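# Find the mislabeled box and move it to the tote

## Task

The closed boxes on the office desks each carry a FULL or EMPTY label, and the label on exactly one of them is incorrect. Move that box into the tote near the door so that it sits entirely inside, with no part over the tote's rim. Every other box must end up on the desk it came from. The robot must not topple or finish leaning. A box counts as placed only if it stays put without the robot holding it.

## Robot and tools

Robot: a Hello Robot Stretch 4, a single-arm mobile manipulator about 1.6 m tall. It has an omni-wheel base (rim within 0.23 m of the base origin), a lift on a vertical mast, an arm that telescopes forward, a three-joint wrist and a two-finger gripper. Objects may occasionally be nudged by outside pushes.

Frames: the base frame sits on the floor under the base centre, x ahead, y to the left, z up. hand_pose is reported in this frame and marks the point between the fingers, 0.015 m back from the tips; with all wrist joints at zero its axes line up with the base frame. Its printed value may be slightly off. The odometry frame is the base frame as it was when the scene began.

execute_actions: argument "actions" is a list holding one action or none (empty just reports state and images). Optional "cameras" lists images to return: head_camera, head_left_camera, head_right_camera, wrist_camera, or "all"; omitted or null gives all, [] gives none. An action may contain "base", "joints", or both, plus optional "pace" and "contact_limits"; alternatively it holds only "end_of_arm". Motions in one action start together and may finish at different moments.
- "base" holds exactly one key, each a relative offset from the base's last reported position: translate_m (metres, forward positive, -2 to 2), strafe_m (metres, left positive, -2 to 2), rotate_rad (radians, counter-clockwise from above positive, -3.2 to 3.2).
- "joints" is one object of absolute targets keyed by joint name (any subset): lift_m 0 to 1.2 m; arm_m 0 to 0.55 m extension; wrist_yaw_rad -1.134 to 4.276 (0 points forward, positive turns left, 3.14 folded back, above 3.4 the arm may obstruct); wrist_pitch_rad -1.117 to 4.259 (0 level, 1.57 pointing down); wrist_roll_rad -1.117 to 4.259 (0 keeps fingers level, positive turns clockwise as seen from behind); gripper_m 0 to 0.08 m finger gap. Targets outside a joint range are clipped and reported; other bad values or unknown keys reject the whole call with no motion.
- "pace": "slow", "default", "fast" or "max". Base speed caps are 0.1/0.3/0.4/0.6 m/s and 1/2/3/4 rad/s respectively, further reduced when the lift is above 0.2 m (to 0.3 m/s and 1 rad/s at full height).
- "contact_limits": only arm_m, 0 (gentlest) to 0.75 (firmest), default 0.5; the arm halts on contact beyond that force.
- {"end_of_arm": "enable_torque"} revives any wrist or gripper motor that has shut off; it then holds its current position.
A joint or the base left out of an action may still be driving toward an earlier target without the status showing it. If a result reports a stop, later movement, wait and finished_scene calls in the same reply are skipped.

wait: "seconds" from 0 to 10; nothing new is commanded, the world keeps running, and it returns state and images.
zoom_image: "camera" name and "region" [x0, y0, x1, y1] in pixels of that camera's latest full image, origin top-left, at most 504 by 504.
finished_scene: "scene" is the integer number of the current scene; it ends it irreversibly once the last command has been held, and reports success. Only call it when boxes rest on their own.

Results: base_status and joint_status give how each motion ended: "done"; "off_target" (stopped short, may still push); "contact_stop_at_<key>" (blocked; that part goes slack, a slack lift may sag, slack wheels may roll); "limit_stop_at_<name>"; "time_out"; "torque_fault". "limit_stop_at_tilt" means a lean over 6 degrees; lift, arm and wheels go slack until it eases. "limit_stop_at_own_body" means self-collision risk, likely with the gripper pitched up (below -0.2) and rolled (below -0.4 or above 4); move away from the body. on_its_own lists things not commanded; "held at" is a held target, not the measured position. Slack parts hold again when next commanded.
lidar_m: 12 distances in metres from the base origin, 30-degree sectors, first straight ahead then counter-clockwise (4th left, 7th behind, 10th right); "-" is nothing seen or closer than 0.25 m. It sees from about 0.15 m up to robot height, so desk tops show; it misses clear items and thin legs. wrist_depth_mm: 7x7 grid of median depths in mm (100 to 2000), row by row from top-left, "-" invalid; the robot's body appears. base_odometry uses wheel turns, so slip counts as motion; heading -3.142 to 3.142, left positive. If turned_by_wheels and turned_by_imu differ by over about 0.1 rad, a collision or slip occurred and heading error is roughly their difference. base_tilt in degrees, forward and right positive, with a fixed bias up to about 1.5. motor_effort is percent of maximum, positive toward higher joint values, peak in brackets (noisy); wheel efforts positive mean turning right. A load in a level gripper moves wrist_pitch effort away from 0.

Gripping: command gripper_m below the object's width; once fingers touch, the target stays just past contact until you open wider than the object. Holding shows the reading above the command and gripper effort away from 0; "off_target" after closing means something is held, "done" usually means empty. Effort persistently beyond about 50 shuts the motor off and may drop the load. Wrist motors also fault when pressed hard or holding over about 2.7 kg level.

Cameras: head_camera looks forward and down from the mast top (rotate the base to look around); head_left_camera and head_right_camera are steeper fisheyes also showing base and arm; wrist_camera looks along the fingers, tips near its bottom edge.

Cautions: to unfold at the start, send lift_m 0.4 with wrist_yaw_rad 0 together. Don't drive or turn with over 1 kg held and arm_m above 0.2, especially at fast paces; avoid sustained pushes, high grips and high contact limits. Avoid drops, slams and hard collisions. A base_tilt note at start may mean a wheel sits on something low.

Each tool is called after "Call:" as name([rows], argument=value, ...), one row to a line, values as JSON.

## Session

Call:
execute_actions(actions=[])

Scene clock: 0.00 s.
base_odometry: x=+0.000 y=+0.000 heading=+0.000 (m, m, rad; odometry frame)
turned_by_wheels: +0.000 (rad since the last result)
turned_by_imu: +0.000 (rad since the last result)
base_tilt: forward=+0.0 right=-0.3 (deg)
lidar_m: 2.07 0.99 0.99 1.16 1.78 1.79 2.24 1.32 1.60 1.57 1.36 1.36
base_status: not commanded
joint_positions: lift_m=+0.158 arm_m=+0.002 wrist_yaw_rad=+3.099 wrist_pitch_rad=+0.008 wrist_roll_rad=+0.000 gripper_m=+0.040
joint_status: not commanded
motor_effort: lift_m=+18 arm_m=-1 wrist_yaw_rad=+1 wrist_pitch_rad=-7 wrist_roll_rad=+0 gripper_m=-1 wheel_0=+0 wheel_1=+0 wheel_2=+0 (%)
hand_pose: x=-0.0361 y=+0.0963 z=+0.3350 quat_wxyz=(+0.021, -0.004, +0.000, +1.000) (m; base frame)
wrist_depth_mm: - 140 - - - - - / - 139 - - - - - / - 127 204 - - - - / 108 138 255 - - - - / 137 1983 - - - - - / 1336 1397 1576 1576 1576 1537 1537 / 976 1042 126 991 137 1042 991
pictures: head_camera, head_left_camera, head_right_camera, wrist_camera
Images, in order (width x height): head_camera 420x560, head_left_camera 420x672, head_right_camera 420x672, wrist_camera 616x392.

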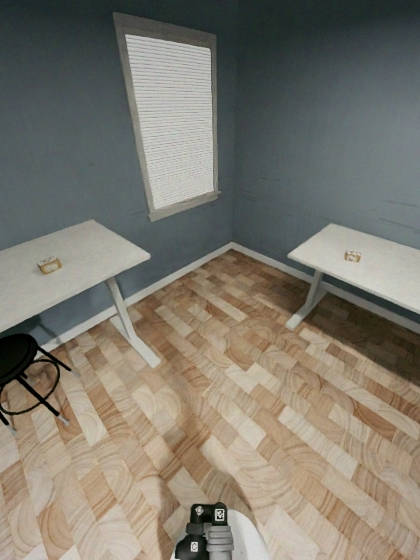

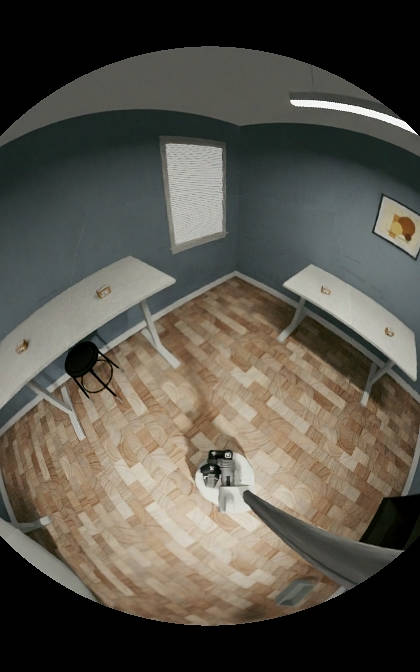

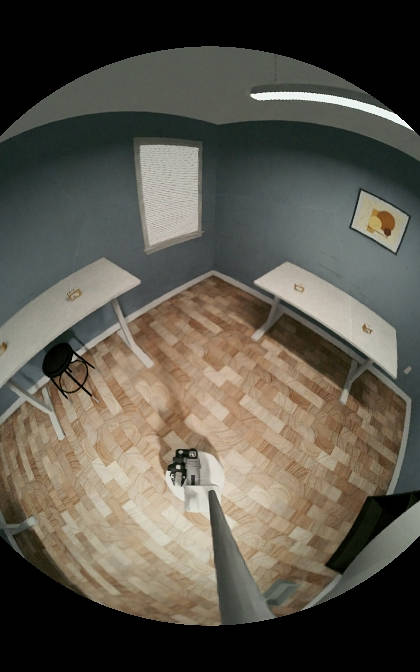

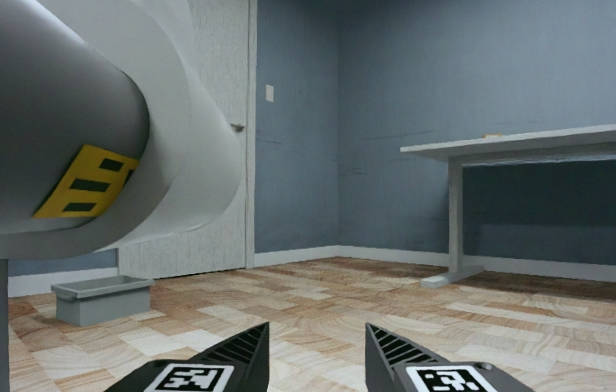

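Three desks. Face the left desk.

Call:
execute_actions([
  {"base":{"rotate_rad":0.8},"joints":{"lift_m":0.68,"wrist_yaw_rad":0,"gripper_m":0.08},"pace":"fast"},
])

Scene clock: 7.17 s.
base_odometry: x=+0.000 y=+0.000 heading=+0.800 (m, m, rad; odometry frame)
turned_by_wheels: +0.800 (rad since the last result)
turned_by_imu: +0.819 (rad since the last result)
base_tilt: forward=-0.1 right=-0.2 (deg)
lidar_m: 1.00 1.05 1.81 1.77 1.88 1.32 1.61 1.67 1.44 1.39 1.45 1.04
base_status: done
joint_positions: lift_m=+0.680 arm_m=+0.002 wrist_yaw_rad=+0.000 wrist_pitch_rad=+0.008 wrist_roll_rad=+0.000 gripper_m=+0.080
joint_status: all done
motor_effort: lift_m=+20(25) arm_m=-1(1) wrist_yaw_rad=+2(5) wrist_pitch_rad=-7(7) wrist_roll_rad=+0(1) gripper_m=+2(1) wheel_0=+1(8) wheel_1=+2(8) wheel_2=+1(8) (%)
hand_pose: x=+0.3854 y=-0.0874 z=+0.8564 quat_wxyz=(+1.000, +0.000, +0.004, +0.000) (m; base frame)
wrist_depth_mm: 1661 1661 1618 1661 1576 1618 1618 / 1618 1708 1661 1618 1618 1618 1618 / 1708 1661 1618 1618 1618 1618 1576 / 1118 1618 1661 1618 1618 1618 1618 / 1618 1661 1661 1618 1618 1618 1618 / 1618 1576 1661 1618 1576 1618 1618 / 1661 131 615 1618 1576 125 1618
pictures: head_camera, head_left_camera, head_right_camera, wrist_camera
Images, in order (width x height): head_camera 420x560, head_left_camera 420x672, head_right_camera 420x672, wrist_camera 616x392.

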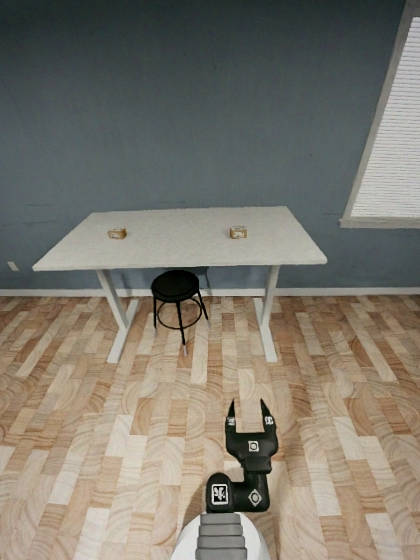

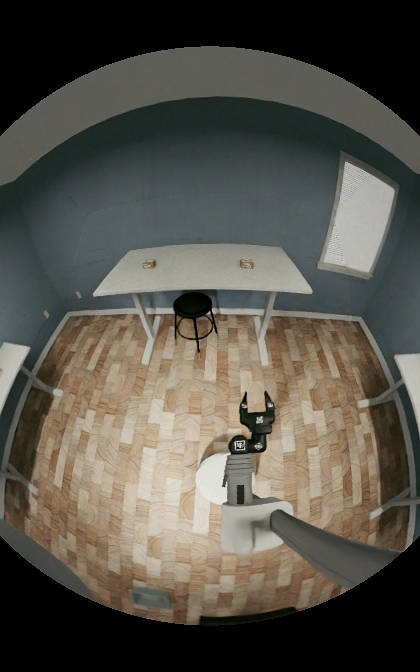

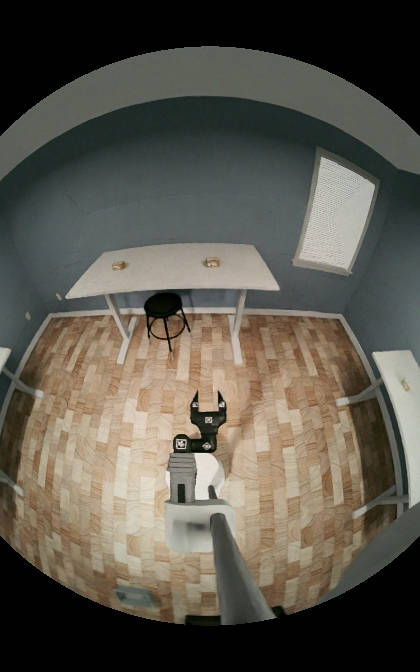

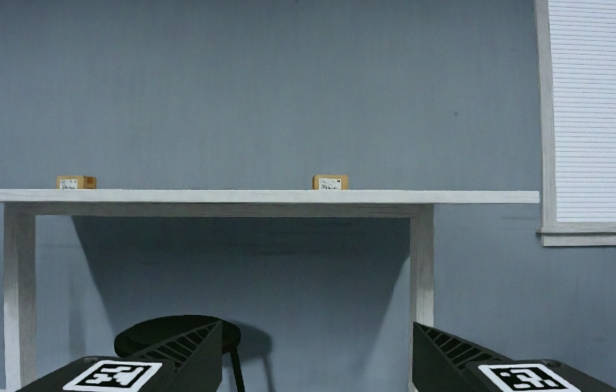

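Call:
execute_actions([
  {"base":{"translate_m":0.5},"joints":{"lift_m":0.95,"wrist_pitch_rad":0.6},"pace":"fast"},
], cameras=["head_camera","wrist_camera"])

Call:
zoom_image(camera="head_camera", region=[0,180,420,400])

Scene clock: 14.33 s.
base_odometry: x=+0.348 y=+0.359 heading=+0.801 (m, m, rad; odometry frame)
turned_by_wheels: +0.000 (rad since the last result)
turned_by_imu: -0.001 (rad since the last result)
base_tilt: forward=-0.1 right=-0.2 (deg)
lidar_m: 0.51 0.54 0.74 1.76 1.86 1.82 1.79 1.92 1.47 1.41 0.72 0.52
base_status: done
joint_positions: lift_m=+0.950 arm_m=+0.002 wrist_yaw_rad=+0.000 wrist_pitch_rad=+0.602 wrist_roll_rad=+0.000 gripper_m=+0.080
joint_status: all done
motor_effort: lift_m=+20(23) arm_m=-1(1) wrist_yaw_rad=+2(1) wrist_pitch_rad=-6(6) wrist_roll_rad=+0(0) gripper_m=+2(2) wheel_0=+1(11) wheel_1=+0(6) wheel_2=+1(8) (%)
hand_pose: x=+0.3480 y=-0.0874 z=+1.0075 quat_wxyz=(+0.955, +0.000, +0.297, +0.000) (m; base frame)
wrist_depth_mm: 1008 1042 991 976 991 991 991 / 683 668 661 603 603 661 668 / 469 466 459 459 459 459 466 / 357 355 355 355 355 353 355 / 1160 831 854 1464 1430 820 1397 / 1336 741 946 1499 1464 1397 1464 / 1205 131 539 1281 1255 125 1281
pictures: head_camera, wrist_camera
Images, in order (width x height): head_camera 420x560, wrist_camera 616x392.

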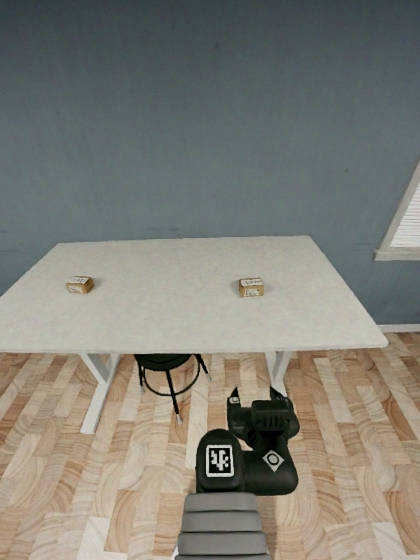

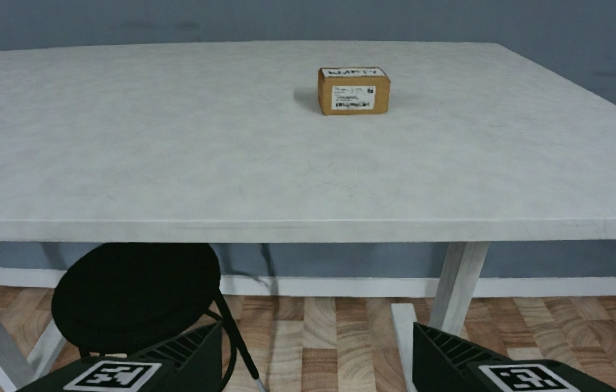

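Region (0, 180, 420, 400) of head_camera's 420x560 image, scaled by 1.200, with more detail than that image has; it fills the top 264 rows of this view, and the rest is white.

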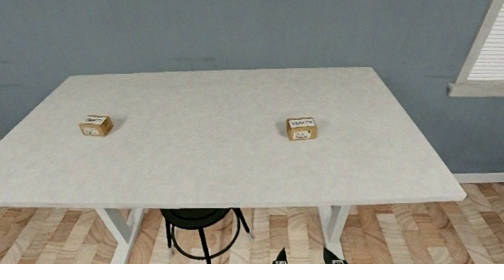

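Call:
execute_actions([
  {"base":{"strafe_m":-0.5},"joints":{"lift_m":0.9,"wrist_pitch_rad":0.4,"wrist_yaw_rad":1.57},"pace":"fast"},
], cameras=[])

Call:
execute_actions([
  {"base":{"translate_m":0.15},"joints":{"arm_m":0.45},"pace":"fast"},
], cameras=["head_left_camera","wrist_camera"])

Scene clock: 24.97 s.
base_odometry: x=+0.707 y=+0.011 heading=+0.801 (m, m, rad; odometry frame)
turned_by_wheels: +0.000 (rad since the last result)
turned_by_imu: -0.003 (rad since the last result)
base_tilt: forward=-0.1 right=-0.3 (deg)
lidar_m: 0.49 0.53 0.73 2.26 2.38 2.05 2.10 1.28 0.92 0.89 1.75 1.33
base_status: done
joint_positions: lift_m=+0.900 arm_m=+0.002 wrist_yaw_rad=+1.570 wrist_pitch_rad=+0.403 wrist_roll_rad=+0.000 gripper_m=+0.080
joint_status: all done
motor_effort: lift_m=+16(20) arm_m=-1(1) wrist_yaw_rad=+0(5) wrist_pitch_rad=-6(10) wrist_roll_rad=+2(1) gripper_m=+2(1) wheel_0=-1(13) wheel_1=+2(11) wheel_2=+0(1) (%)
hand_pose: x=+0.2603 y=+0.1956 z=+0.9950 quat_wxyz=(+0.693, -0.141, +0.142, +0.692) (m; base frame)
wrist_depth_mm: - - - - - - 1618 / - - - - - - 1576 / - - - - - 732 715 / - - - - - 1983 442 / - - - - - - 1618 / 1756 1808 1808 1756 1808 1499 866 / 1464 131 750 1464 1430 125 768
pictures: none
No camera images: the call's "cameras" was empty. Leave "cameras" out to get every camera's image.

Scene clock: 26.97 s.
base_odometry: x=+0.812 y=+0.118 heading=+0.801 (m, m, rad; odometry frame)
turned_by_wheels: +0.000 (rad since the last result)
turned_by_imu: +0.000 (rad since the last result)
base_tilt: forward=+0.0 right=-0.3 (deg)
lidar_m: 0.35 0.38 0.53 1.45 2.36 2.27 2.28 1.27 0.94 0.91 1.55 1.20
base_status: done
joint_positions: lift_m=+0.900 arm_m=+0.449 wrist_yaw_rad=+1.570 wrist_pitch_rad=+0.402 wrist_roll_rad=+0.000 gripper_m=+0.080
joint_status: all done
motor_effort: lift_m=+16(16) arm_m=+6(8) wrist_yaw_rad=+3(2) wrist_pitch_rad=-6(7) wrist_roll_rad=+1(1) gripper_m=+1(2) wheel_0=+2(9) wheel_1=+1(6) wheel_2=+1(18) (%)
hand_pose: x=+0.7075 y=+0.1956 z=+0.9951 quat_wxyz=(+0.693, -0.141, +0.141, +0.692) (m; base frame)
wrist_depth_mm: - - - - - 1078 723 / - - - - - 1078 732 / - 831 707 699 699 707 691 / 445 445 298 439 439 436 433 / 319 320 259 319 317 315 314 / 247 249 249 251 248 246 245 / 208 131 173 205 197 125 -
pictures: head_left_camera, wrist_camera
Images, in order (width x height): head_left_camera 420x672, wrist_camera 616x392.

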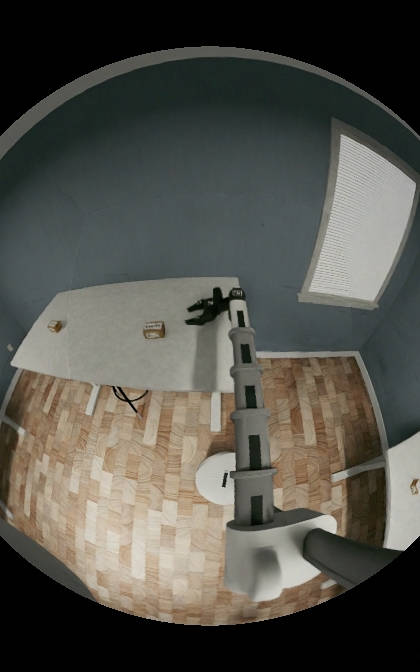

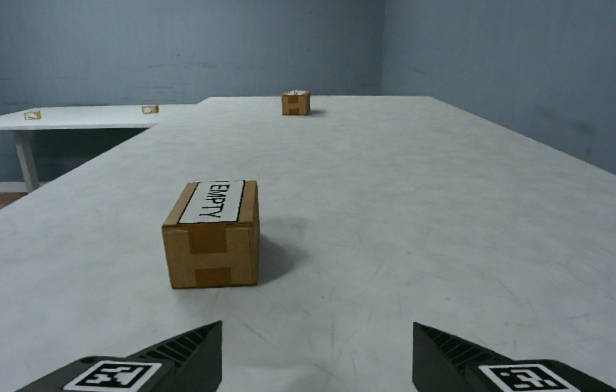

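Call:
execute_actions([
  {"base":{"strafe_m":0.04},"joints":{"arm_m":0.37,"lift_m":0.86,"wrist_yaw_rad":1.5}},
], cameras=["wrist_camera"])

Scene clock: 34.20 s.
base_odometry: x=+0.783 y=+0.146 heading=+0.800 (m, m, rad; odometry frame)
turned_by_wheels: -0.001 (rad since the last result)
turned_by_imu: -0.002 (rad since the last result)
base_tilt: forward=-0.1 right=-0.3 (deg)
lidar_m: 0.36 0.38 0.52 1.44 2.34 2.09 2.26 1.31 0.98 0.94 1.55 1.20
base_status: done
joint_positions: lift_m=+0.861 arm_m=+0.372 wrist_yaw_rad=+1.488 wrist_pitch_rad=+0.385 wrist_roll_rad=+0.001 gripper_m=+0.080
joint_status: all done
on_its_own: wrist_yaw_rad is at rest, and its effort (+36) is outside its rest range (-13 to +13); wrist_pitch_rad is at rest, and its effort (+45) is outside its rest range (-23 to +23)
motor_effort: lift_m=+7(16) arm_m=-10(10) wrist_yaw_rad=+36(36) wrist_pitch_rad=+45(45) wrist_roll_rad=-3(2) gripper_m=+1(1) wheel_0=-10(10) wheel_1=-6(8) wheel_2=+0(1) (%)
hand_pose: x=+0.6461 y=+0.1893 z=+0.9593 quat_wxyz=(+0.722, -0.129, +0.141, +0.665) (m; base frame)
wrist_depth_mm: - - - - 1863 1042 732 / - - - - 1756 1042 741 / - 640 640 634 647 661 668 / 375 375 324 247 379 384 387 / 263 266 239 224 271 270 270 / 202 206 207 208 208 207 206 / 170 131 156 169 162 125 -
pictures: wrist_camera
Images, in order (width x height): wrist_camera 616x392.

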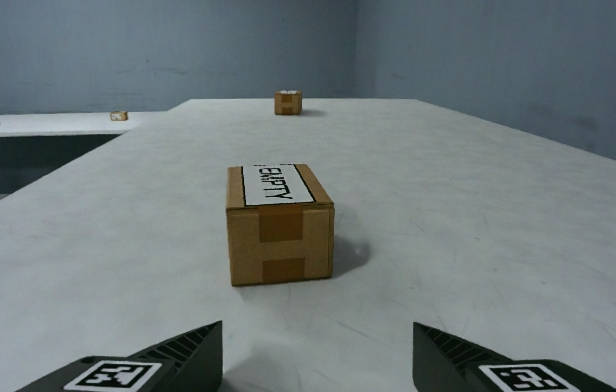

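Call:
execute_actions([
  {"joints":{"lift_m":0.882}},
], cameras=[])

Call:
execute_actions([
  {"base":{"strafe_m":0.04},"joints":{"arm_m":0.38,"wrist_yaw_rad":1.61}},
], cameras=["wrist_camera","head_camera"])

Scene clock: 40.70 s.
base_odometry: x=+0.783 y=+0.146 heading=+0.800 (m, m, rad; odometry frame)
turned_by_wheels: +0.001 (rad since the last result)
turned_by_imu: +0.000 (rad since the last result)
base_tilt: forward=-0.1 right=-0.3 (deg)
lidar_m: 0.34 0.38 0.52 1.42 2.34 2.09 2.26 1.32 0.99 0.93 1.55 1.20
base_status: not commanded
joint_positions: lift_m=+0.882 arm_m=+0.371 wrist_yaw_rad=+1.500 wrist_pitch_rad=+0.402 wrist_roll_rad=+0.000 gripper_m=+0.080
joint_status: all done
motor_effort: lift_m=+21(20) arm_m=-6(10) wrist_yaw_rad=+1(33) wrist_pitch_rad=-6(45) wrist_roll_rad=+3(2) gripper_m=+1(1) wheel_0=-5(10) wheel_1=-3(6) wheel_2=-1(0) (%)
hand_pose: x=+0.6431 y=+0.1890 z=+0.9767 quat_wxyz=(+0.717, -0.136, +0.146, +0.668) (m; base frame)
wrist_depth_mm: - - - - 1983 1042 741 / - - - - 1576 991 759 / - 723 627 621 615 627 627 / 394 392 364 249 387 384 384 / 282 282 268 221 281 278 276 / 219 220 220 221 220 217 216 / 184 131 162 181 174 125 -
pictures: none
No camera images: the call's "cameras" was empty. Leave "cameras" out to get every camera's image.

Scene clock: 41.73 s.
base_odometry: x=+0.754 y=+0.174 heading=+0.800 (m, m, rad; odometry frame)
turned_by_wheels: +0.000 (rad since the last result)
turned_by_imu: +0.000 (rad since the last result)
base_tilt: forward=-0.1 right=-0.3 (deg)
lidar_m: 0.35 0.37 0.51 2.19 2.29 2.08 2.26 1.38 1.04 0.98 1.54 0.38
base_status: done
joint_positions: lift_m=+0.882 arm_m=+0.379 wrist_yaw_rad=+1.610 wrist_pitch_rad=+0.402 wrist_roll_rad=+0.000 gripper_m=+0.080
joint_status: all done
motor_effort: lift_m=+21(21) arm_m=+6(6) wrist_yaw_rad=+0(5) wrist_pitch_rad=-6(7) wrist_roll_rad=+1(3) gripper_m=+1(1) wheel_0=+0(12) wheel_1=+1(9) wheel_2=+0(3) (%)
hand_pose: x=+0.6295 y=+0.1990 z=+0.9767 quat_wxyz=(+0.679, -0.144, +0.139, +0.706) (m; base frame)
wrist_depth_mm: - - - - - 1366 904 / - - - - - 1255 891 / - - 627 621 627 621 627 / - 392 394 387 384 387 384 / 282 282 283 180 201 281 277 / 220 221 221 174 177 218 216 / 185 131 163 179 174 125 -
pictures: head_camera, wrist_camera
Images, in order (width x height): head_camera 420x560, wrist_camera 616x392.

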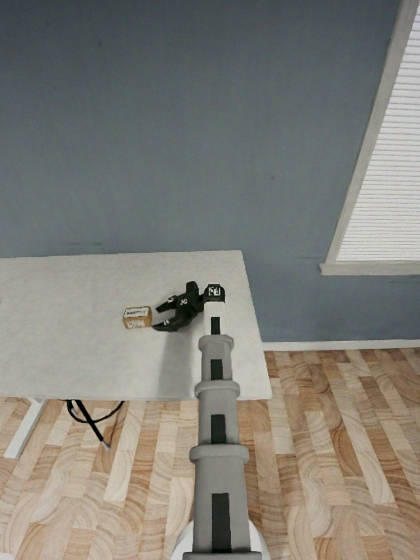

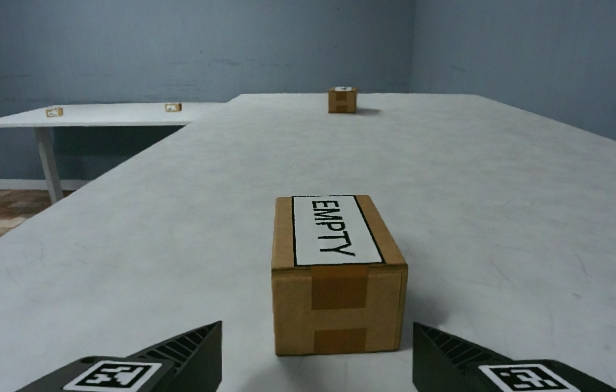

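Call:
execute_actions([
  {"base":{"strafe_m":0.075},"joints":{"arm_m":0.385}},
], cameras=["wrist_camera"])

Call:
execute_actions([
  {"joints":{"gripper_m":0.03}},
], cameras=[])

Call:
execute_actions([
  {"joints":{"lift_m":0.905}},
], cameras=["wrist_camera"])

Scene clock: 48.90 s.
base_odometry: x=+0.700 y=+0.226 heading=+0.800 (m, m, rad; odometry frame)
turned_by_wheels: +0.000 (rad since the last result)
turned_by_imu: -0.001 (rad since the last result)
base_tilt: forward=-0.1 right=-0.2 (deg)
lidar_m: 0.36 0.36 0.51 2.10 2.23 2.16 2.26 1.48 1.12 1.07 1.53 0.37
base_status: done
joint_positions: lift_m=+0.882 arm_m=+0.384 wrist_yaw_rad=+1.610 wrist_pitch_rad=+0.402 wrist_roll_rad=+0.000 gripper_m=+0.080
joint_status: all done
motor_effort: lift_m=+21(21) arm_m=+6(4) wrist_yaw_rad=+2(1) wrist_pitch_rad=-7(6) wrist_roll_rad=+0(0) gripper_m=+1(1) wheel_0=+0(10) wheel_1=+0(9) wheel_2=+0(3) (%)
hand_pose: x=+0.6345 y=+0.1990 z=+0.9767 quat_wxyz=(+0.679, -0.144, +0.139, +0.706) (m; base frame)
wrist_depth_mm: - - - - - 1366 891 / - - - - - 1255 891 / - - 627 621 621 621 621 / - 394 389 389 387 384 382 / 281 282 282 281 281 279 276 / 218 220 211 140 150 218 216 / 185 131 124 115 117 125 -
pictures: wrist_camera
Images, in order (width x height): wrist_camera 616x392.

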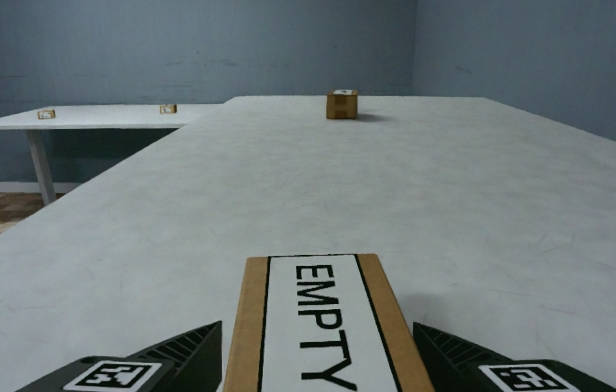

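Scene clock: 49.90 s.
base_odometry: x=+0.700 y=+0.226 heading=+0.800 (m, m, rad; odometry frame)
turned_by_wheels: +0.000 (rad since the last result)
turned_by_imu: +0.000 (rad since the last result)
base_tilt: forward=-0.1 right=-0.3 (deg)
lidar_m: 0.35 0.38 0.48 2.10 2.23 2.17 2.26 1.48 1.11 1.07 1.54 0.38
base_status: not commanded
joint_positions: lift_m=+0.882 arm_m=+0.384 wrist_yaw_rad=+1.610 wrist_pitch_rad=+0.402 wrist_roll_rad=+0.000 gripper_m=+0.059
joint_status: gripper_m off_target (ended at +0.059, target +0.030)
on_its_own: gripper_m is held at +0.053, not at your +0.030, by its contact guard: the fingers met something
motor_effort: lift_m=+21(21) arm_m=+6(6) wrist_yaw_rad=+2(3) wrist_pitch_rad=-6(7) wrist_roll_rad=-1(1) gripper_m=-40(45) wheel_0=+0(0) wheel_1=+0(0) wheel_2=+0(0) (%)
hand_pose: x=+0.6345 y=+0.1990 z=+0.9767 quat_wxyz=(+0.679, -0.144, +0.139, +0.706) (m; base frame)
wrist_depth_mm: - - - - - 1366 904 / - - - - - 1281 904 / - - 634 621 621 627 627 / - 392 392 387 387 387 382 / 281 283 285 282 281 277 277 / 219 220 211 140 153 218 216 / 181 186 116 115 114 184 -
pictures: none
No camera images: the call's "cameras" was empty. Leave "cameras" out to get every camera's image.

Scene clock: 50.73 s.
base_odometry: x=+0.700 y=+0.226 heading=+0.800 (m, m, rad; odometry frame)
turned_by_wheels: +0.000 (rad since the last result)
turned_by_imu: +0.000 (rad since the last result)
base_tilt: forward=-0.1 right=-0.3 (deg)
lidar_m: 0.34 0.36 0.52 2.09 2.23 2.18 2.26 1.48 1.11 1.05 1.54 0.39
base_status: not commanded
joint_positions: lift_m=+0.905 arm_m=+0.384 wrist_yaw_rad=+1.610 wrist_pitch_rad=+0.403 wrist_roll_rad=+0.000 gripper_m=+0.059
joint_status: all done
on_its_own: gripper_m is held at +0.053, not at your +0.030, by its contact guard: the fingers met something
motor_effort: lift_m=+21(23) arm_m=+6(6) wrist_yaw_rad=+2(0) wrist_pitch_rad=-7(7) wrist_roll_rad=+1(0) gripper_m=-41(40) wheel_0=+0(0) wheel_1=+0(0) wheel_2=+0(0) (%)
hand_pose: x=+0.6345 y=+0.1990 z=+0.9996 quat_wxyz=(+0.679, -0.144, +0.139, +0.706) (m; base frame)
wrist_depth_mm: - - - - - 1366 917 / - - - - - 1281 904 / - - 732 723 723 723 732 / - 455 452 449 449 442 445 / 327 329 329 329 327 325 320 / 254 257 246 141 154 254 253 / 211 216 116 115 114 215 213
pictures: wrist_camera
Images, in order (width x height): wrist_camera 616x392.

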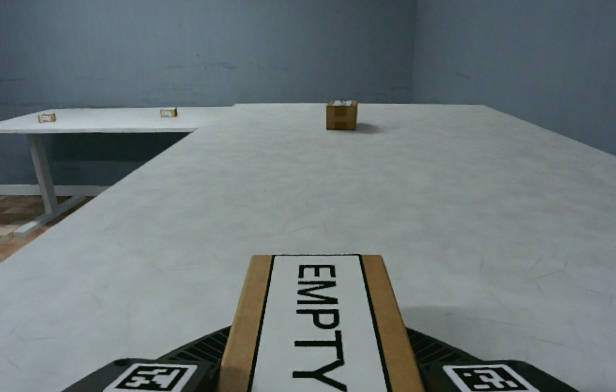

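Call:
execute_actions([
  {"joints":{"lift_m":0.882}},
], cameras=[])

Call:
execute_actions([
  {"joints":{"gripper_m":0.08}},
], cameras=[])

Call:
execute_actions([
  {"joints":{"lift_m":0.96},"pace":"fast"},
], cameras=[])

Call:
execute_actions([
  {"base":{"strafe_m":0.52},"joints":{"arm_m":0.4,"wrist_yaw_rad":1.57}},
], cameras=[])

Call:
execute_actions([
  {"joints":{"lift_m":0.884},"pace":"fast"},
], cameras=["wrist_camera","head_left_camera"])

Scene clock: 58.47 s.
base_odometry: x=+0.700 y=+0.226 heading=+0.800 (m, m, rad; odometry frame)
turned_by_wheels: +0.000 (rad since the last result)
turned_by_imu: -0.001 (rad since the last result)
base_tilt: forward=-0.1 right=-0.3 (deg)
lidar_m: 0.36 0.37 0.51 2.09 2.24 2.14 2.26 1.46 1.12 1.06 1.57 0.37
base_status: not commanded
joint_positions: lift_m=+0.882 arm_m=+0.384 wrist_yaw_rad=+1.610 wrist_pitch_rad=+0.403 wrist_roll_rad=+0.000 gripper_m=+0.059
joint_status: all done
on_its_own: gripper_m is held at +0.053, not at your +0.030, by its contact guard: the fingers met something
motor_effort: lift_m=+15(20) arm_m=+6(6) wrist_yaw_rad=+1(0) wrist_pitch_rad=-7(7) wrist_roll_rad=+2(1) gripper_m=-40(40) wheel_0=+0(0) wheel_1=+0(0) wheel_2=+0(0) (%)
hand_pose: x=+0.6345 y=+0.1989 z=+0.9771 quat_wxyz=(+0.679, -0.144, +0.139, +0.706) (m; base frame)
wrist_depth_mm: - - - - - 1366 904 / - - - - - 1281 904 / - - 640 621 621 621 634 / - 392 392 389 389 387 384 / 282 282 283 282 281 281 277 / 220 220 212 140 154 220 216 / 182 187 115 115 114 185 -
pictures: none
No camera images: the call's "cameras" was empty. Leave "cameras" out to get every camera's image.

Scene clock: 59.40 s.
base_odometry: x=+0.700 y=+0.226 heading=+0.800 (m, m, rad; odometry frame)
turned_by_wheels: +0.000 (rad since the last result)
turned_by_imu: +0.000 (rad since the last result)
base_tilt: forward=+0.0 right=-0.3 (deg)
lidar_m: 0.35 0.36 0.51 2.09 2.25 2.15 2.27 1.48 1.11 1.06 1.55 0.37
base_status: not commanded
joint_positions: lift_m=+0.882 arm_m=+0.384 wrist_yaw_rad=+1.610 wrist_pitch_rad=+0.403 wrist_roll_rad=+0.000 gripper_m=+0.080
joint_status: all done
motor_effort: lift_m=+15(15) arm_m=+6(6) wrist_yaw_rad=-1(1) wrist_pitch_rad=-7(7) wrist_roll_rad=+3(2) gripper_m=+1(39) wheel_0=+0(0) wheel_1=+0(0) wheel_2=+0(0) (%)
hand_pose: x=+0.6345 y=+0.1989 z=+0.9771 quat_wxyz=(+0.679, -0.144, +0.139, +0.706) (m; base frame)
wrist_depth_mm: - - - - - 1366 904 / - - - - - 1281 904 / - - 627 621 621 627 627 / - 392 392 389 392 387 387 / 282 283 282 283 282 279 277 / 219 222 212 141 154 219 217 / 185 131 121 115 119 125 -
pictures: none
No camera images: the call's "cameras" was empty. Leave "cameras" out to get every camera's image.

Scene clock: 60.47 s.
base_odometry: x=+0.700 y=+0.226 heading=+0.800 (m, m, rad; odometry frame)
turned_by_wheels: +0.000 (rad since the last result)
turned_by_imu: +0.000 (rad since the last result)
base_tilt: forward=-0.1 right=-0.3 (deg)
lidar_m: 0.35 0.38 0.51 2.11 2.22 2.17 2.27 1.48 1.12 1.07 1.56 0.39
base_status: not commanded
joint_positions: lift_m=+0.960 arm_m=+0.384 wrist_yaw_rad=+1.610 wrist_pitch_rad=+0.403 wrist_roll_rad=+0.000 gripper_m=+0.080
joint_status: all done
motor_effort: lift_m=+20(22) arm_m=+6(6) wrist_yaw_rad=+0(2) wrist_pitch_rad=-7(7) wrist_roll_rad=+3(0) gripper_m=+2(2) wheel_0=+0(0) wheel_1=+0(0) wheel_2=+0(0) (%)
hand_pose: x=+0.6345 y=+0.1990 z=+1.0547 quat_wxyz=(+0.679, -0.144, +0.139, +0.706) (m; base frame)
wrist_depth_mm: - - - - - 1366 891 / - - - - - 1397 891 / - - 1138 866 991 976 878 / - - 615 609 615 609 603 / - 442 445 442 439 439 436 / 343 343 345 345 345 342 340 / 290 131 211 283 271 125 -
pictures: none
No camera images: the call's "cameras" was empty. Leave "cameras" out to get every camera's image.

Scene clock: 63.53 s.
base_odometry: x=+0.327 y=+0.589 heading=+0.800 (m, m, rad; odometry frame)
turned_by_wheels: +0.000 (rad since the last result)
turned_by_imu: +0.001 (rad since the last result)
base_tilt: forward=-0.1 right=-0.3 (deg)
lidar_m: 0.36 0.38 0.52 1.58 1.65 2.62 1.93 2.39 1.63 1.58 0.51 0.39
base_status: done
joint_positions: lift_m=+0.960 arm_m=+0.399 wrist_yaw_rad=+1.570 wrist_pitch_rad=+0.403 wrist_roll_rad=+0.000 gripper_m=+0.080
joint_status: all done
motor_effort: lift_m=+20(20) arm_m=+6(7) wrist_yaw_rad=-1(2) wrist_pitch_rad=-6(7) wrist_roll_rad=+2(2) gripper_m=+1(1) wheel_0=-1(7) wheel_1=-1(8) wheel_2=+0(2) (%)
hand_pose: x=+0.6574 y=+0.1956 z=+1.0547 quat_wxyz=(+0.693, -0.141, +0.142, +0.693) (m; base frame)
wrist_depth_mm: - - - - - 1229 831 / - - - - - 1229 842 / - - - - - 1229 842 / - 661 615 609 615 603 603 / - 442 439 379 439 436 433 / 342 345 345 334 343 342 338 / 290 131 211 282 272 125 -
pictures: none
No camera images: the call's "cameras" was empty. Leave "cameras" out to get every camera's image.

Scene clock: 64.60 s.
base_odometry: x=+0.327 y=+0.589 heading=+0.800 (m, m, rad; odometry frame)
turned_by_wheels: +0.000 (rad since the last result)
turned_by_imu: +0.000 (rad since the last result)
base_tilt: forward=-0.2 right=-0.3 (deg)
lidar_m: 0.35 0.37 0.51 1.57 1.68 2.64 1.93 2.36 1.66 1.59 0.53 0.39
base_status: not commanded
joint_positions: lift_m=+0.884 arm_m=+0.399 wrist_yaw_rad=+1.570 wrist_pitch_rad=+0.403 wrist_roll_rad=+0.000 gripper_m=+0.080
joint_status: all done
motor_effort: lift_m=+15(17) arm_m=+6(6) wrist_yaw_rad=+1(0) wrist_pitch_rad=-7(7) wrist_roll_rad=+1(0) gripper_m=+1(1) wheel_0=-1(1) wheel_1=-1(1) wheel_2=+0(0) (%)
hand_pose: x=+0.6574 y=+0.1956 z=+0.9791 quat_wxyz=(+0.693, -0.141, +0.142, +0.693) (m; base frame)
wrist_depth_mm: - - - - - 1255 820 / - - - - - 1255 831 / - 1756 640 634 627 634 634 / 415 397 397 304 364 394 392 / 285 287 287 286 286 283 281 / 222 224 224 224 224 221 220 / 188 131 164 183 176 125 -
pictures: head_left_camera, wrist_camera
Images, in order (width x height): head_left_camera 420x672, wrist_camera 616x392.

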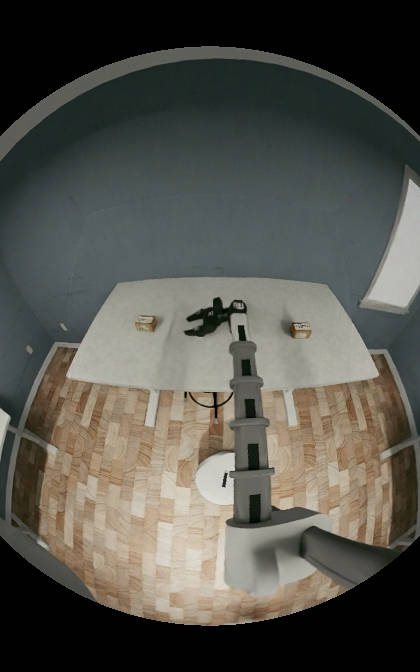

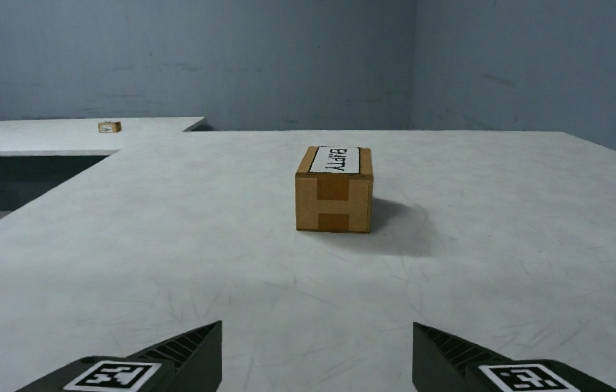

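Call:
execute_actions([
  {"base":{"strafe_m":0.21},"joints":{"arm_m":0.419}},
], cameras=["wrist_camera"])

Call:
execute_actions([
  {"joints":{"gripper_m":0.03}},
], cameras=[])

Call:
execute_actions([
  {"joints":{"lift_m":0.905}},
], cameras=["wrist_camera"])

Scene clock: 73.20 s.
base_odometry: x=+0.177 y=+0.735 heading=+0.800 (m, m, rad; odometry frame)
turned_by_wheels: +0.000 (rad since the last result)
turned_by_imu: -0.001 (rad since the last result)
base_tilt: forward=-0.1 right=-0.3 (deg)
lidar_m: 0.35 0.37 0.51 1.37 1.42 2.62 1.87 2.39 1.87 1.80 0.53 0.38
base_status: done
joint_positions: lift_m=+0.884 arm_m=+0.418 wrist_yaw_rad=+1.570 wrist_pitch_rad=+0.403 wrist_roll_rad=+0.000 gripper_m=+0.080
joint_status: all done
motor_effort: lift_m=+15(16) arm_m=+6(9) wrist_yaw_rad=-1(1) wrist_pitch_rad=-7(7) wrist_roll_rad=+0(1) gripper_m=+2(1) wheel_0=-1(13) wheel_1=-1(9) wheel_2=+0(3) (%)
hand_pose: x=+0.6764 y=+0.1956 z=+0.9791 quat_wxyz=(+0.693, -0.141, +0.142, +0.693) (m; base frame)
wrist_depth_mm: 1921 1983 1983 1983 1983 1205 798 / - - - - - 1255 820 / 1808 1921 - - - 1229 831 / 402 397 394 397 394 389 389 / 287 286 287 287 286 285 281 / 221 224 224 144 150 221 219 / 187 131 123 118 122 125 -
pictures: wrist_camera
Images, in order (width x height): wrist_camera 616x392.

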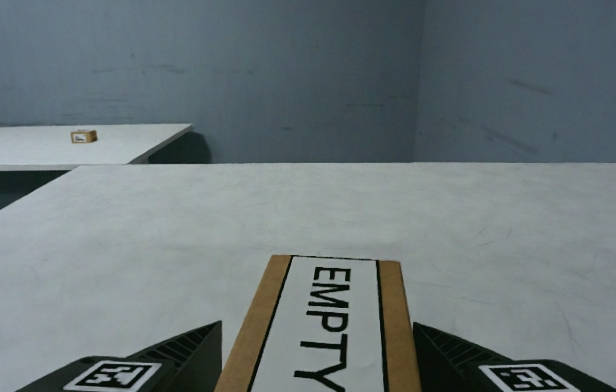

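Scene clock: 74.20 s.
base_odometry: x=+0.177 y=+0.735 heading=+0.800 (m, m, rad; odometry frame)
turned_by_wheels: +0.000 (rad since the last result)
turned_by_imu: +0.000 (rad since the last result)
base_tilt: forward=-0.2 right=-0.3 (deg)
lidar_m: 0.35 0.37 0.52 1.38 1.45 2.61 1.91 2.39 1.86 1.81 0.52 0.39
base_status: not commanded
joint_positions: lift_m=+0.884 arm_m=+0.418 wrist_yaw_rad=+1.570 wrist_pitch_rad=+0.403 wrist_roll_rad=+0.000 gripper_m=+0.059
joint_status: gripper_m off_target (ended at +0.059, target +0.030)
on_its_own: gripper_m is held at +0.053, not at your +0.030, by its contact guard: the fingers met something
motor_effort: lift_m=+15(15) arm_m=+6(6) wrist_yaw_rad=+2(1) wrist_pitch_rad=-7(7) wrist_roll_rad=+2(1) gripper_m=-40(46) wheel_0=-1(1) wheel_1=-1(1) wheel_2=+0(0) (%)
hand_pose: x=+0.6764 y=+0.1956 z=+0.9791 quat_wxyz=(+0.693, -0.141, +0.142, +0.693) (m; base frame)
wrist_depth_mm: - 1983 1983 1983 1921 1229 820 / - - - - - 1229 820 / 1756 1983 - - - 1229 831 / 399 397 397 397 394 392 389 / 285 289 287 289 286 283 281 / 222 224 215 144 158 222 220 / 184 189 118 118 118 187 -
pictures: none
No camera images: the call's "cameras" was empty. Leave "cameras" out to get every camera's image.

Scene clock: 75.00 s.
base_odometry: x=+0.177 y=+0.735 heading=+0.800 (m, m, rad; odometry frame)
turned_by_wheels: +0.000 (rad since the last result)
turned_by_imu: +0.000 (rad since the last result)
base_tilt: forward=+0.0 right=-0.2 (deg)
lidar_m: 0.35 0.38 0.51 1.36 1.46 2.62 1.89 2.38 1.88 1.81 0.51 0.38
base_status: not commanded
joint_positions: lift_m=+0.905 arm_m=+0.418 wrist_yaw_rad=+1.570 wrist_pitch_rad=+0.403 wrist_roll_rad=+0.000 gripper_m=+0.059
joint_status: all done
on_its_own: gripper_m is held at +0.053, not at your +0.030, by its contact guard: the fingers met something
motor_effort: lift_m=+21(22) arm_m=+6(6) wrist_yaw_rad=+1(1) wrist_pitch_rad=-7(7) wrist_roll_rad=+2(1) gripper_m=-40(40) wheel_0=-1(2) wheel_1=-1(1) wheel_2=+0(0) (%)
hand_pose: x=+0.6764 y=+0.1956 z=+0.9997 quat_wxyz=(+0.693, -0.141, +0.142, +0.693) (m; base frame)
wrist_depth_mm: 1921 1983 1983 1921 1921 1229 809 / - - - - 1983 1205 809 / 1863 1808 - - - 1229 831 / 1397 455 455 449 449 449 449 / 329 329 330 329 329 325 322 / 254 256 246 144 158 253 252 / 211 217 118 118 118 215 213
pictures: wrist_camera
Images, in order (width x height): wrist_camera 616x392.

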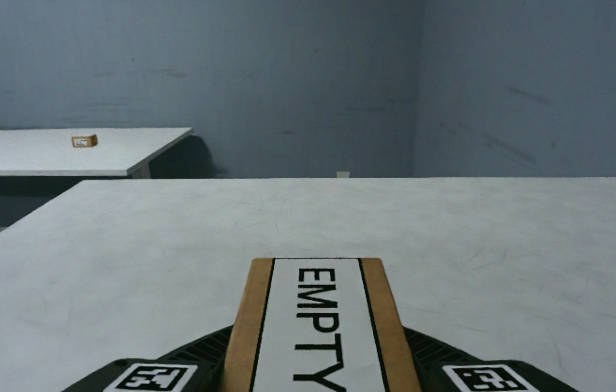

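Call:
execute_actions([
  {"joints":{"lift_m":0.884}},
], cameras=[])

Call:
execute_actions([
  {"joints":{"gripper_m":0.08}},
], cameras=[])

Call:
execute_actions([
  {"joints":{"lift_m":0.97},"pace":"fast"},
], cameras=[])

Call:
execute_actions([
  {"base":{"rotate_rad":1.55},"joints":{"arm_m":0.1}},
], cameras=[])

Call:
execute_actions([
  {"base":{"translate_m":1.0},"pace":"fast"},
], cameras=[])

Call:
execute_actions([
  {"base":{"strafe_m":-0.15},"joints":{"arm_m":0.42},"pace":"fast"},
], cameras=["wrist_camera","head_left_camera"])

Scene clock: 85.47 s.
base_odometry: x=+0.177 y=+0.735 heading=+0.800 (m, m, rad; odometry frame)
turned_by_wheels: +0.000 (rad since the last result)
turned_by_imu: -0.001 (rad since the last result)
base_tilt: forward=-0.2 right=-0.3 (deg)
lidar_m: 0.35 0.37 0.52 1.36 1.44 2.61 1.90 2.38 1.85 1.80 0.52 0.39
base_status: not commanded
joint_positions: lift_m=+0.884 arm_m=+0.418 wrist_yaw_rad=+1.570 wrist_pitch_rad=+0.403 wrist_roll_rad=+0.000 gripper_m=+0.059
joint_status: all done
on_its_own: gripper_m is held at +0.053, not at your +0.030, by its contact guard: the fingers met something
motor_effort: lift_m=+15(21) arm_m=+6(6) wrist_yaw_rad=+1(1) wrist_pitch_rad=-7(7) wrist_roll_rad=+0(1) gripper_m=-40(40) wheel_0=-2(2) wheel_1=-1(1) wheel_2=-1(0) (%)
hand_pose: x=+0.6764 y=+0.1956 z=+0.9791 quat_wxyz=(+0.693, -0.141, +0.142, +0.693) (m; base frame)
wrist_depth_mm: - 1921 1921 1983 1983 1229 809 / - - - - 1983 1205 820 / 1756 1983 - - - 1229 809 / 399 397 399 394 392 392 394 / 286 286 287 287 286 285 279 / 223 224 215 144 158 222 219 / 184 190 118 118 118 188 -
pictures: none
No camera images: the call's "cameras" was empty. Leave "cameras" out to get every camera's image.

Scene clock: 86.40 s.
base_odometry: x=+0.177 y=+0.735 heading=+0.800 (m, m, rad; odometry frame)
turned_by_wheels: +0.000 (rad since the last result)
turned_by_imu: +0.000 (rad since the last result)
base_tilt: forward=-0.2 right=-0.3 (deg)
lidar_m: 0.35 0.38 0.52 1.37 1.45 2.63 1.90 2.40 1.87 1.79 0.51 0.38
base_status: not commanded
joint_positions: lift_m=+0.884 arm_m=+0.418 wrist_yaw_rad=+1.570 wrist_pitch_rad=+0.403 wrist_roll_rad=+0.000 gripper_m=+0.080
joint_status: all done
motor_effort: lift_m=+15(15) arm_m=+6(6) wrist_yaw_rad=+0(1) wrist_pitch_rad=-7(7) wrist_roll_rad=+2(1) gripper_m=+2(39) wheel_0=-2(1) wheel_1=-1(1) wheel_2=+0(0) (%)
hand_pose: x=+0.6764 y=+0.1956 z=+0.9791 quat_wxyz=(+0.693, -0.141, +0.142, +0.693) (m; base frame)
wrist_depth_mm: 1983 1983 1983 1983 1921 1205 820 / - - - - - 1205 809 / 1756 1983 - - - 1205 842 / 402 399 397 397 394 394 392 / 286 287 287 287 285 283 281 / 222 223 215 144 158 222 220 / 187 131 123 118 122 125 -
pictures: none
No camera images: the call's "cameras" was empty. Leave "cameras" out to get every camera's image.

Scene clock: 87.50 s.
base_odometry: x=+0.177 y=+0.735 heading=+0.800 (m, m, rad; odometry frame)
turned_by_wheels: +0.000 (rad since the last result)
turned_by_imu: +0.000 (rad since the last result)
base_tilt: forward=+0.0 right=-0.3 (deg)
lidar_m: 0.36 0.37 0.52 1.36 1.44 2.63 1.92 2.40 1.85 1.81 0.54 0.40
base_status: not commanded
joint_positions: lift_m=+0.970 arm_m=+0.418 wrist_yaw_rad=+1.570 wrist_pitch_rad=+0.403 wrist_roll_rad=+0.000 gripper_m=+0.080
joint_status: all done
motor_effort: lift_m=+20(22) arm_m=+6(6) wrist_yaw_rad=-1(0) wrist_pitch_rad=-7(7) wrist_roll_rad=+3(4) gripper_m=+1(2) wheel_0=-1(2) wheel_1=-1(1) wheel_2=+0(0) (%)
hand_pose: x=+0.6764 y=+0.1956 z=+1.0647 quat_wxyz=(+0.693, -0.141, +0.142, +0.693) (m; base frame)
wrist_depth_mm: 1921 1921 1983 1983 1921 1229 809 / - - - - - 1205 809 / - - - - - 1255 820 / - - - - - 1229 831 / - 462 462 462 459 459 459 / 359 362 362 362 359 357 353 / 303 131 216 297 285 125 300
pictures: none
No camera images: the call's "cameras" was empty. Leave "cameras" out to get every camera's image.

Scene clock: 89.70 s.
base_odometry: x=+0.177 y=+0.735 heading=+2.349 (m, m, rad; odometry frame)
turned_by_wheels: +1.549 (rad since the last result)
turned_by_imu: +1.588 (rad since the last result)
base_tilt: forward=-0.2 right=-0.2 (deg)
lidar_m: 1.37 1.45 2.06 1.89 2.34 1.87 1.81 0.55 0.41 0.34 0.37 0.53
base_status: done
joint_positions: lift_m=+0.970 arm_m=+0.101 wrist_yaw_rad=+1.570 wrist_pitch_rad=+0.402 wrist_roll_rad=+0.000 gripper_m=+0.080
joint_status: all done
motor_effort: lift_m=+20(20) arm_m=-6(4) wrist_yaw_rad=-1(1) wrist_pitch_rad=-7(7) wrist_roll_rad=-1(0) gripper_m=+1(1) wheel_0=-2(7) wheel_1=-1(7) wheel_2=-5(8) (%)
hand_pose: x=+0.3595 y=+0.1956 z=+1.0647 quat_wxyz=(+0.693, -0.141, +0.141, +0.693) (m; base frame)
wrist_depth_mm: - - - - - - - / - - - - - - - / - - - - - - - / - - - - - - - / - - - - - - - / 1863 1863 1863 1921 1983 1983 1921 / 1576 131 788 1576 1499 125 1576
pictures: none
No camera images: the call's "cameras" was empty. Leave "cameras" out to get every camera's image.

Scene clock: 93.90 s.
base_odometry: x=-0.526 y=+1.447 heading=+2.350 (m, m, rad; odometry frame)
turned_by_wheels: +0.000 (rad since the last result)
turned_by_imu: -0.002 (rad since the last result)
base_tilt: forward=-0.1 right=-0.2 (deg)
lidar_m: 0.37 0.40 0.54 2.47 2.06 2.91 1.52 0.56 0.64 1.19 1.25 1.21
base_status: done
joint_positions: lift_m=+0.970 arm_m=+0.101 wrist_yaw_rad=+1.570 wrist_pitch_rad=+0.402 wrist_roll_rad=+0.000 gripper_m=+0.080
joint_status: not commanded
motor_effort: lift_m=+20(20) arm_m=-6(6) wrist_yaw_rad=+0(2) wrist_pitch_rad=-6(6) wrist_roll_rad=+2(2) gripper_m=+1(2) wheel_0=+3(9) wheel_1=+1(7) wheel_2=-1(17) (%)
hand_pose: x=+0.3595 y=+0.1956 z=+1.0647 quat_wxyz=(+0.693, -0.141, +0.142, +0.692) (m; base frame)
wrist_depth_mm: - - - - - 1863 1308 / - - - - - 1863 1255 / - - - - - 1921 1281 / - - - - 1281 1308 1229 / - - - - 960 946 931 / 1983 1921 1863 1863 732 732 715 / 1576 131 798 1537 580 125 609
pictures: none
No camera images: the call's "cameras" was empty. Leave "cameras" out to get every camera's image.

Scene clock: 95.63 s.
base_odometry: x=-0.419 y=+1.552 heading=+2.350 (m, m, rad; odometry frame)
turned_by_wheels: +0.000 (rad since the last result)
turned_by_imu: -0.001 (rad since the last result)
base_tilt: forward=-0.1 right=-0.3 (deg)
lidar_m: 0.50 0.41 0.55 1.67 2.23 2.93 0.86 0.50 0.63 1.04 1.11 1.22
base_status: done
joint_positions: lift_m=+0.970 arm_m=+0.419 wrist_yaw_rad=+1.570 wrist_pitch_rad=+0.403 wrist_roll_rad=+0.000 gripper_m=+0.080
joint_status: all done
motor_effort: lift_m=+20(20) arm_m=+6(6) wrist_yaw_rad=+1(0) wrist_pitch_rad=-7(7) wrist_roll_rad=+1(3) gripper_m=+1(2) wheel_0=+0(11) wheel_1=+2(9) wheel_2=+0(4) (%)
hand_pose: x=+0.6775 y=+0.1956 z=+1.0647 quat_wxyz=(+0.693, -0.141, +0.142, +0.692) (m; base frame)
wrist_depth_mm: - - - - - 1138 798 / - - - - - 1182 788 / - - - - - 1160 798 / - - - 1255 1281 1118 788 / - - 991 946 946 931 798 / 1863 1921 732 723 741 723 707 / 1618 131 357 603 549 125 615
pictures: head_left_camera, wrist_camera
Images, in order (width x height): head_left_camera 420x672, wrist_camera 616x392.

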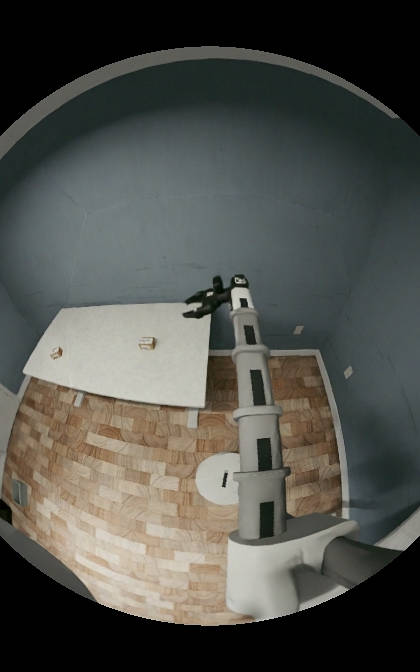

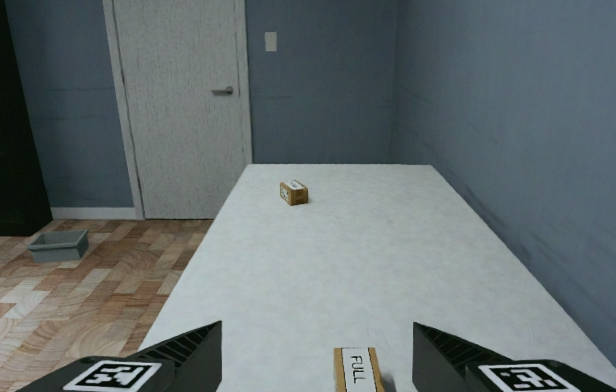

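Call:
execute_actions([
  {"base":{"strafe_m":0.08},"joints":{"arm_m":0.48,"lift_m":0.66},"pace":"fast"},
], cameras=["wrist_camera"])

Scene clock: 101.20 s.
base_odometry: x=-0.476 y=+1.496 heading=+2.350 (m, m, rad; odometry frame)
turned_by_wheels: +0.000 (rad since the last result)
turned_by_imu: -0.001 (rad since the last result)
base_tilt: forward=+0.0 right=-0.3 (deg)
lidar_m: 0.37 0.38 0.55 2.57 2.12 2.93 1.21 0.52 0.62 1.12 1.17 1.21
base_status: done
joint_positions: lift_m=+0.660 arm_m=+0.479 wrist_yaw_rad=+1.570 wrist_pitch_rad=+0.403 wrist_roll_rad=+0.000 gripper_m=+0.080
joint_status: all done
motor_effort: lift_m=+15(17) arm_m=+6(2) wrist_yaw_rad=+1(0) wrist_pitch_rad=-7(7) wrist_roll_rad=+1(1) gripper_m=+2(1) wheel_0=+0(10) wheel_1=-1(11) wheel_2=+0(4) (%)
hand_pose: x=+0.7374 y=+0.1956 z=+0.7551 quat_wxyz=(+0.693, -0.141, +0.142, +0.693) (m; base frame)
wrist_depth_mm: - - - - - 1042 699 / - - - - 1661 1025 707 / - 759 661 661 661 654 634 / 415 413 410 301 410 410 407 / 297 300 298 298 297 296 293 / 231 233 234 234 232 231 228 / 195 131 167 191 184 125 -
pictures: wrist_camera
Images, in order (width x height): wrist_camera 616x392.

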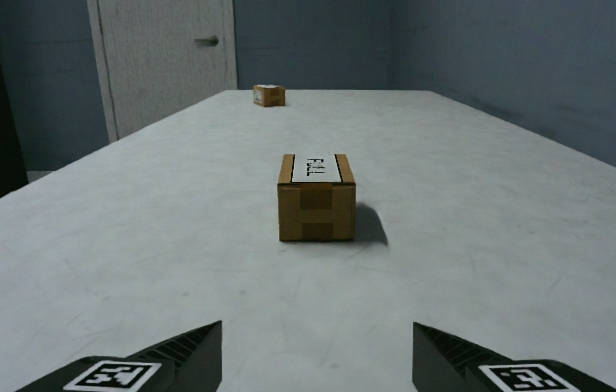

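Call:
execute_actions([
  {"base":{"strafe_m":0.21},"joints":{"arm_m":0.483,"lift_m":0.653}},
], cameras=["wrist_camera"])

Call:
execute_actions([
  {"joints":{"gripper_m":0.03}},
], cameras=[])

Call:
execute_actions([
  {"joints":{"lift_m":0.675}},
], cameras=["wrist_camera"])

Scene clock: 110.73 s.
base_odometry: x=-0.625 y=+1.348 heading=+2.349 (m, m, rad; odometry frame)
turned_by_wheels: +0.000 (rad since the last result)
turned_by_imu: +0.000 (rad since the last result)
base_tilt: forward=-0.1 right=-0.2 (deg)
lidar_m: 0.38 0.41 0.57 2.35 1.94 2.91 3.62 0.72 0.67 1.34 1.42 0.40
base_status: done
joint_positions: lift_m=+0.653 arm_m=+0.482 wrist_yaw_rad=+1.570 wrist_pitch_rad=+0.403 wrist_roll_rad=+0.000 gripper_m=+0.080
joint_status: all done
motor_effort: lift_m=+15(15) arm_m=+6(7) wrist_yaw_rad=+0(1) wrist_pitch_rad=-6(7) wrist_roll_rad=+1(1) gripper_m=+1(2) wheel_0=-1(10) wheel_1=-1(9) wheel_2=+0(6) (%)
hand_pose: x=+0.7404 y=+0.1956 z=+0.7481 quat_wxyz=(+0.693, -0.141, +0.142, +0.693) (m; base frame)
wrist_depth_mm: - - - - - 1008 707 / - - - - 1661 991 699 / - 647 634 634 621 634 640 / 397 397 394 392 389 389 392 / 285 285 285 285 283 281 279 / 220 221 213 142 150 220 218 / 186 131 124 116 120 125 -
pictures: wrist_camera
Images, in order (width x height): wrist_camera 616x392.

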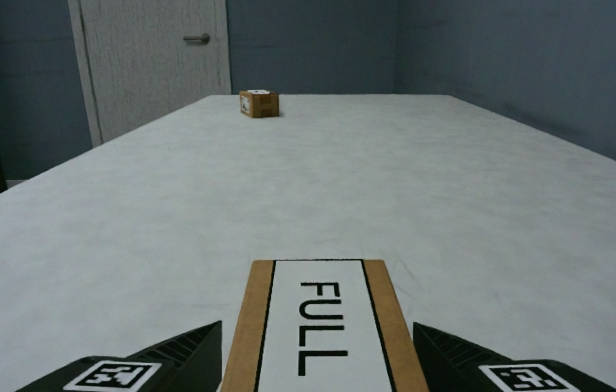

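Scene clock: 111.73 s.
base_odometry: x=-0.625 y=+1.348 heading=+2.349 (m, m, rad; odometry frame)
turned_by_wheels: +0.000 (rad since the last result)
turned_by_imu: +0.000 (rad since the last result)
base_tilt: forward=-0.1 right=-0.2 (deg)
lidar_m: 0.38 0.41 0.57 2.34 1.94 2.94 3.62 0.72 0.68 1.34 1.41 0.38
base_status: not commanded
joint_positions: lift_m=+0.653 arm_m=+0.482 wrist_yaw_rad=+1.570 wrist_pitch_rad=+0.403 wrist_roll_rad=+0.000 gripper_m=+0.059
joint_status: gripper_m off_target (ended at +0.059, target +0.030)
on_its_own: gripper_m is held at +0.053, not at your +0.030, by its contact guard: the fingers met something
motor_effort: lift_m=+15(15) arm_m=+6(6) wrist_yaw_rad=+1(2) wrist_pitch_rad=-7(7) wrist_roll_rad=+3(0) gripper_m=-40(46) wheel_0=-1(1) wheel_1=-1(1) wheel_2=+0(0) (%)
hand_pose: x=+0.7404 y=+0.1956 z=+0.7481 quat_wxyz=(+0.693, -0.141, +0.142, +0.692) (m; base frame)
wrist_depth_mm: - - - - - 1025 699 / - - - - 1618 1008 699 / - 634 634 634 627 621 634 / 394 397 394 392 389 389 387 / 282 285 286 285 282 281 278 / 221 222 212 142 156 220 217 / 183 187 116 116 116 186 -
pictures: none
No camera images: the call's "cameras" was empty. Leave "cameras" out to get every camera's image.

Scene clock: 112.57 s.
base_odometry: x=-0.625 y=+1.348 heading=+2.349 (m, m, rad; odometry frame)
turned_by_wheels: +0.000 (rad since the last result)
turned_by_imu: +0.000 (rad since the last result)
base_tilt: forward=-0.1 right=-0.2 (deg)
lidar_m: 0.38 0.41 0.55 2.34 1.93 2.93 3.63 0.73 0.69 1.33 1.40 0.39
base_status: not commanded
joint_positions: lift_m=+0.675 arm_m=+0.482 wrist_yaw_rad=+1.570 wrist_pitch_rad=+0.404 wrist_roll_rad=+0.000 gripper_m=+0.059
joint_status: all done
on_its_own: gripper_m is held at +0.053, not at your +0.030, by its contact guard: the fingers met something
motor_effort: lift_m=+22(22) arm_m=+6(6) wrist_yaw_rad=+0(0) wrist_pitch_rad=-12(13) wrist_roll_rad=+1(4) gripper_m=-40(40) wheel_0=-1(1) wheel_1=-1(1) wheel_2=+0(0) (%)
hand_pose: x=+0.7404 y=+0.1954 z=+0.7692 quat_wxyz=(+0.693, -0.142, +0.142, +0.692) (m; base frame)
wrist_depth_mm: - - - - - 1042 707 / - - - - 1863 1042 699 / - - 723 715 715 715 661 / 455 452 449 445 445 439 439 / 324 325 325 325 325 320 317 / 253 254 244 142 155 251 248 / 210 215 117 116 116 213 211
pictures: wrist_camera
Images, in order (width x height): wrist_camera 616x392.

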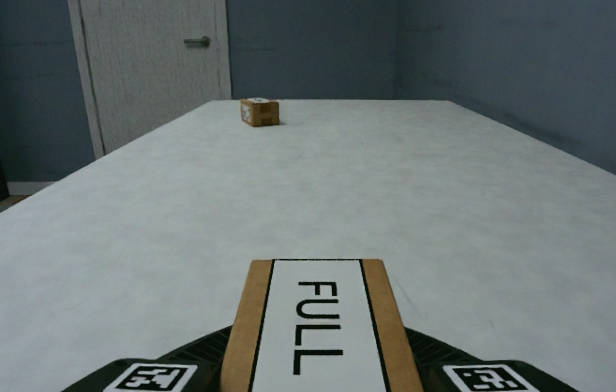

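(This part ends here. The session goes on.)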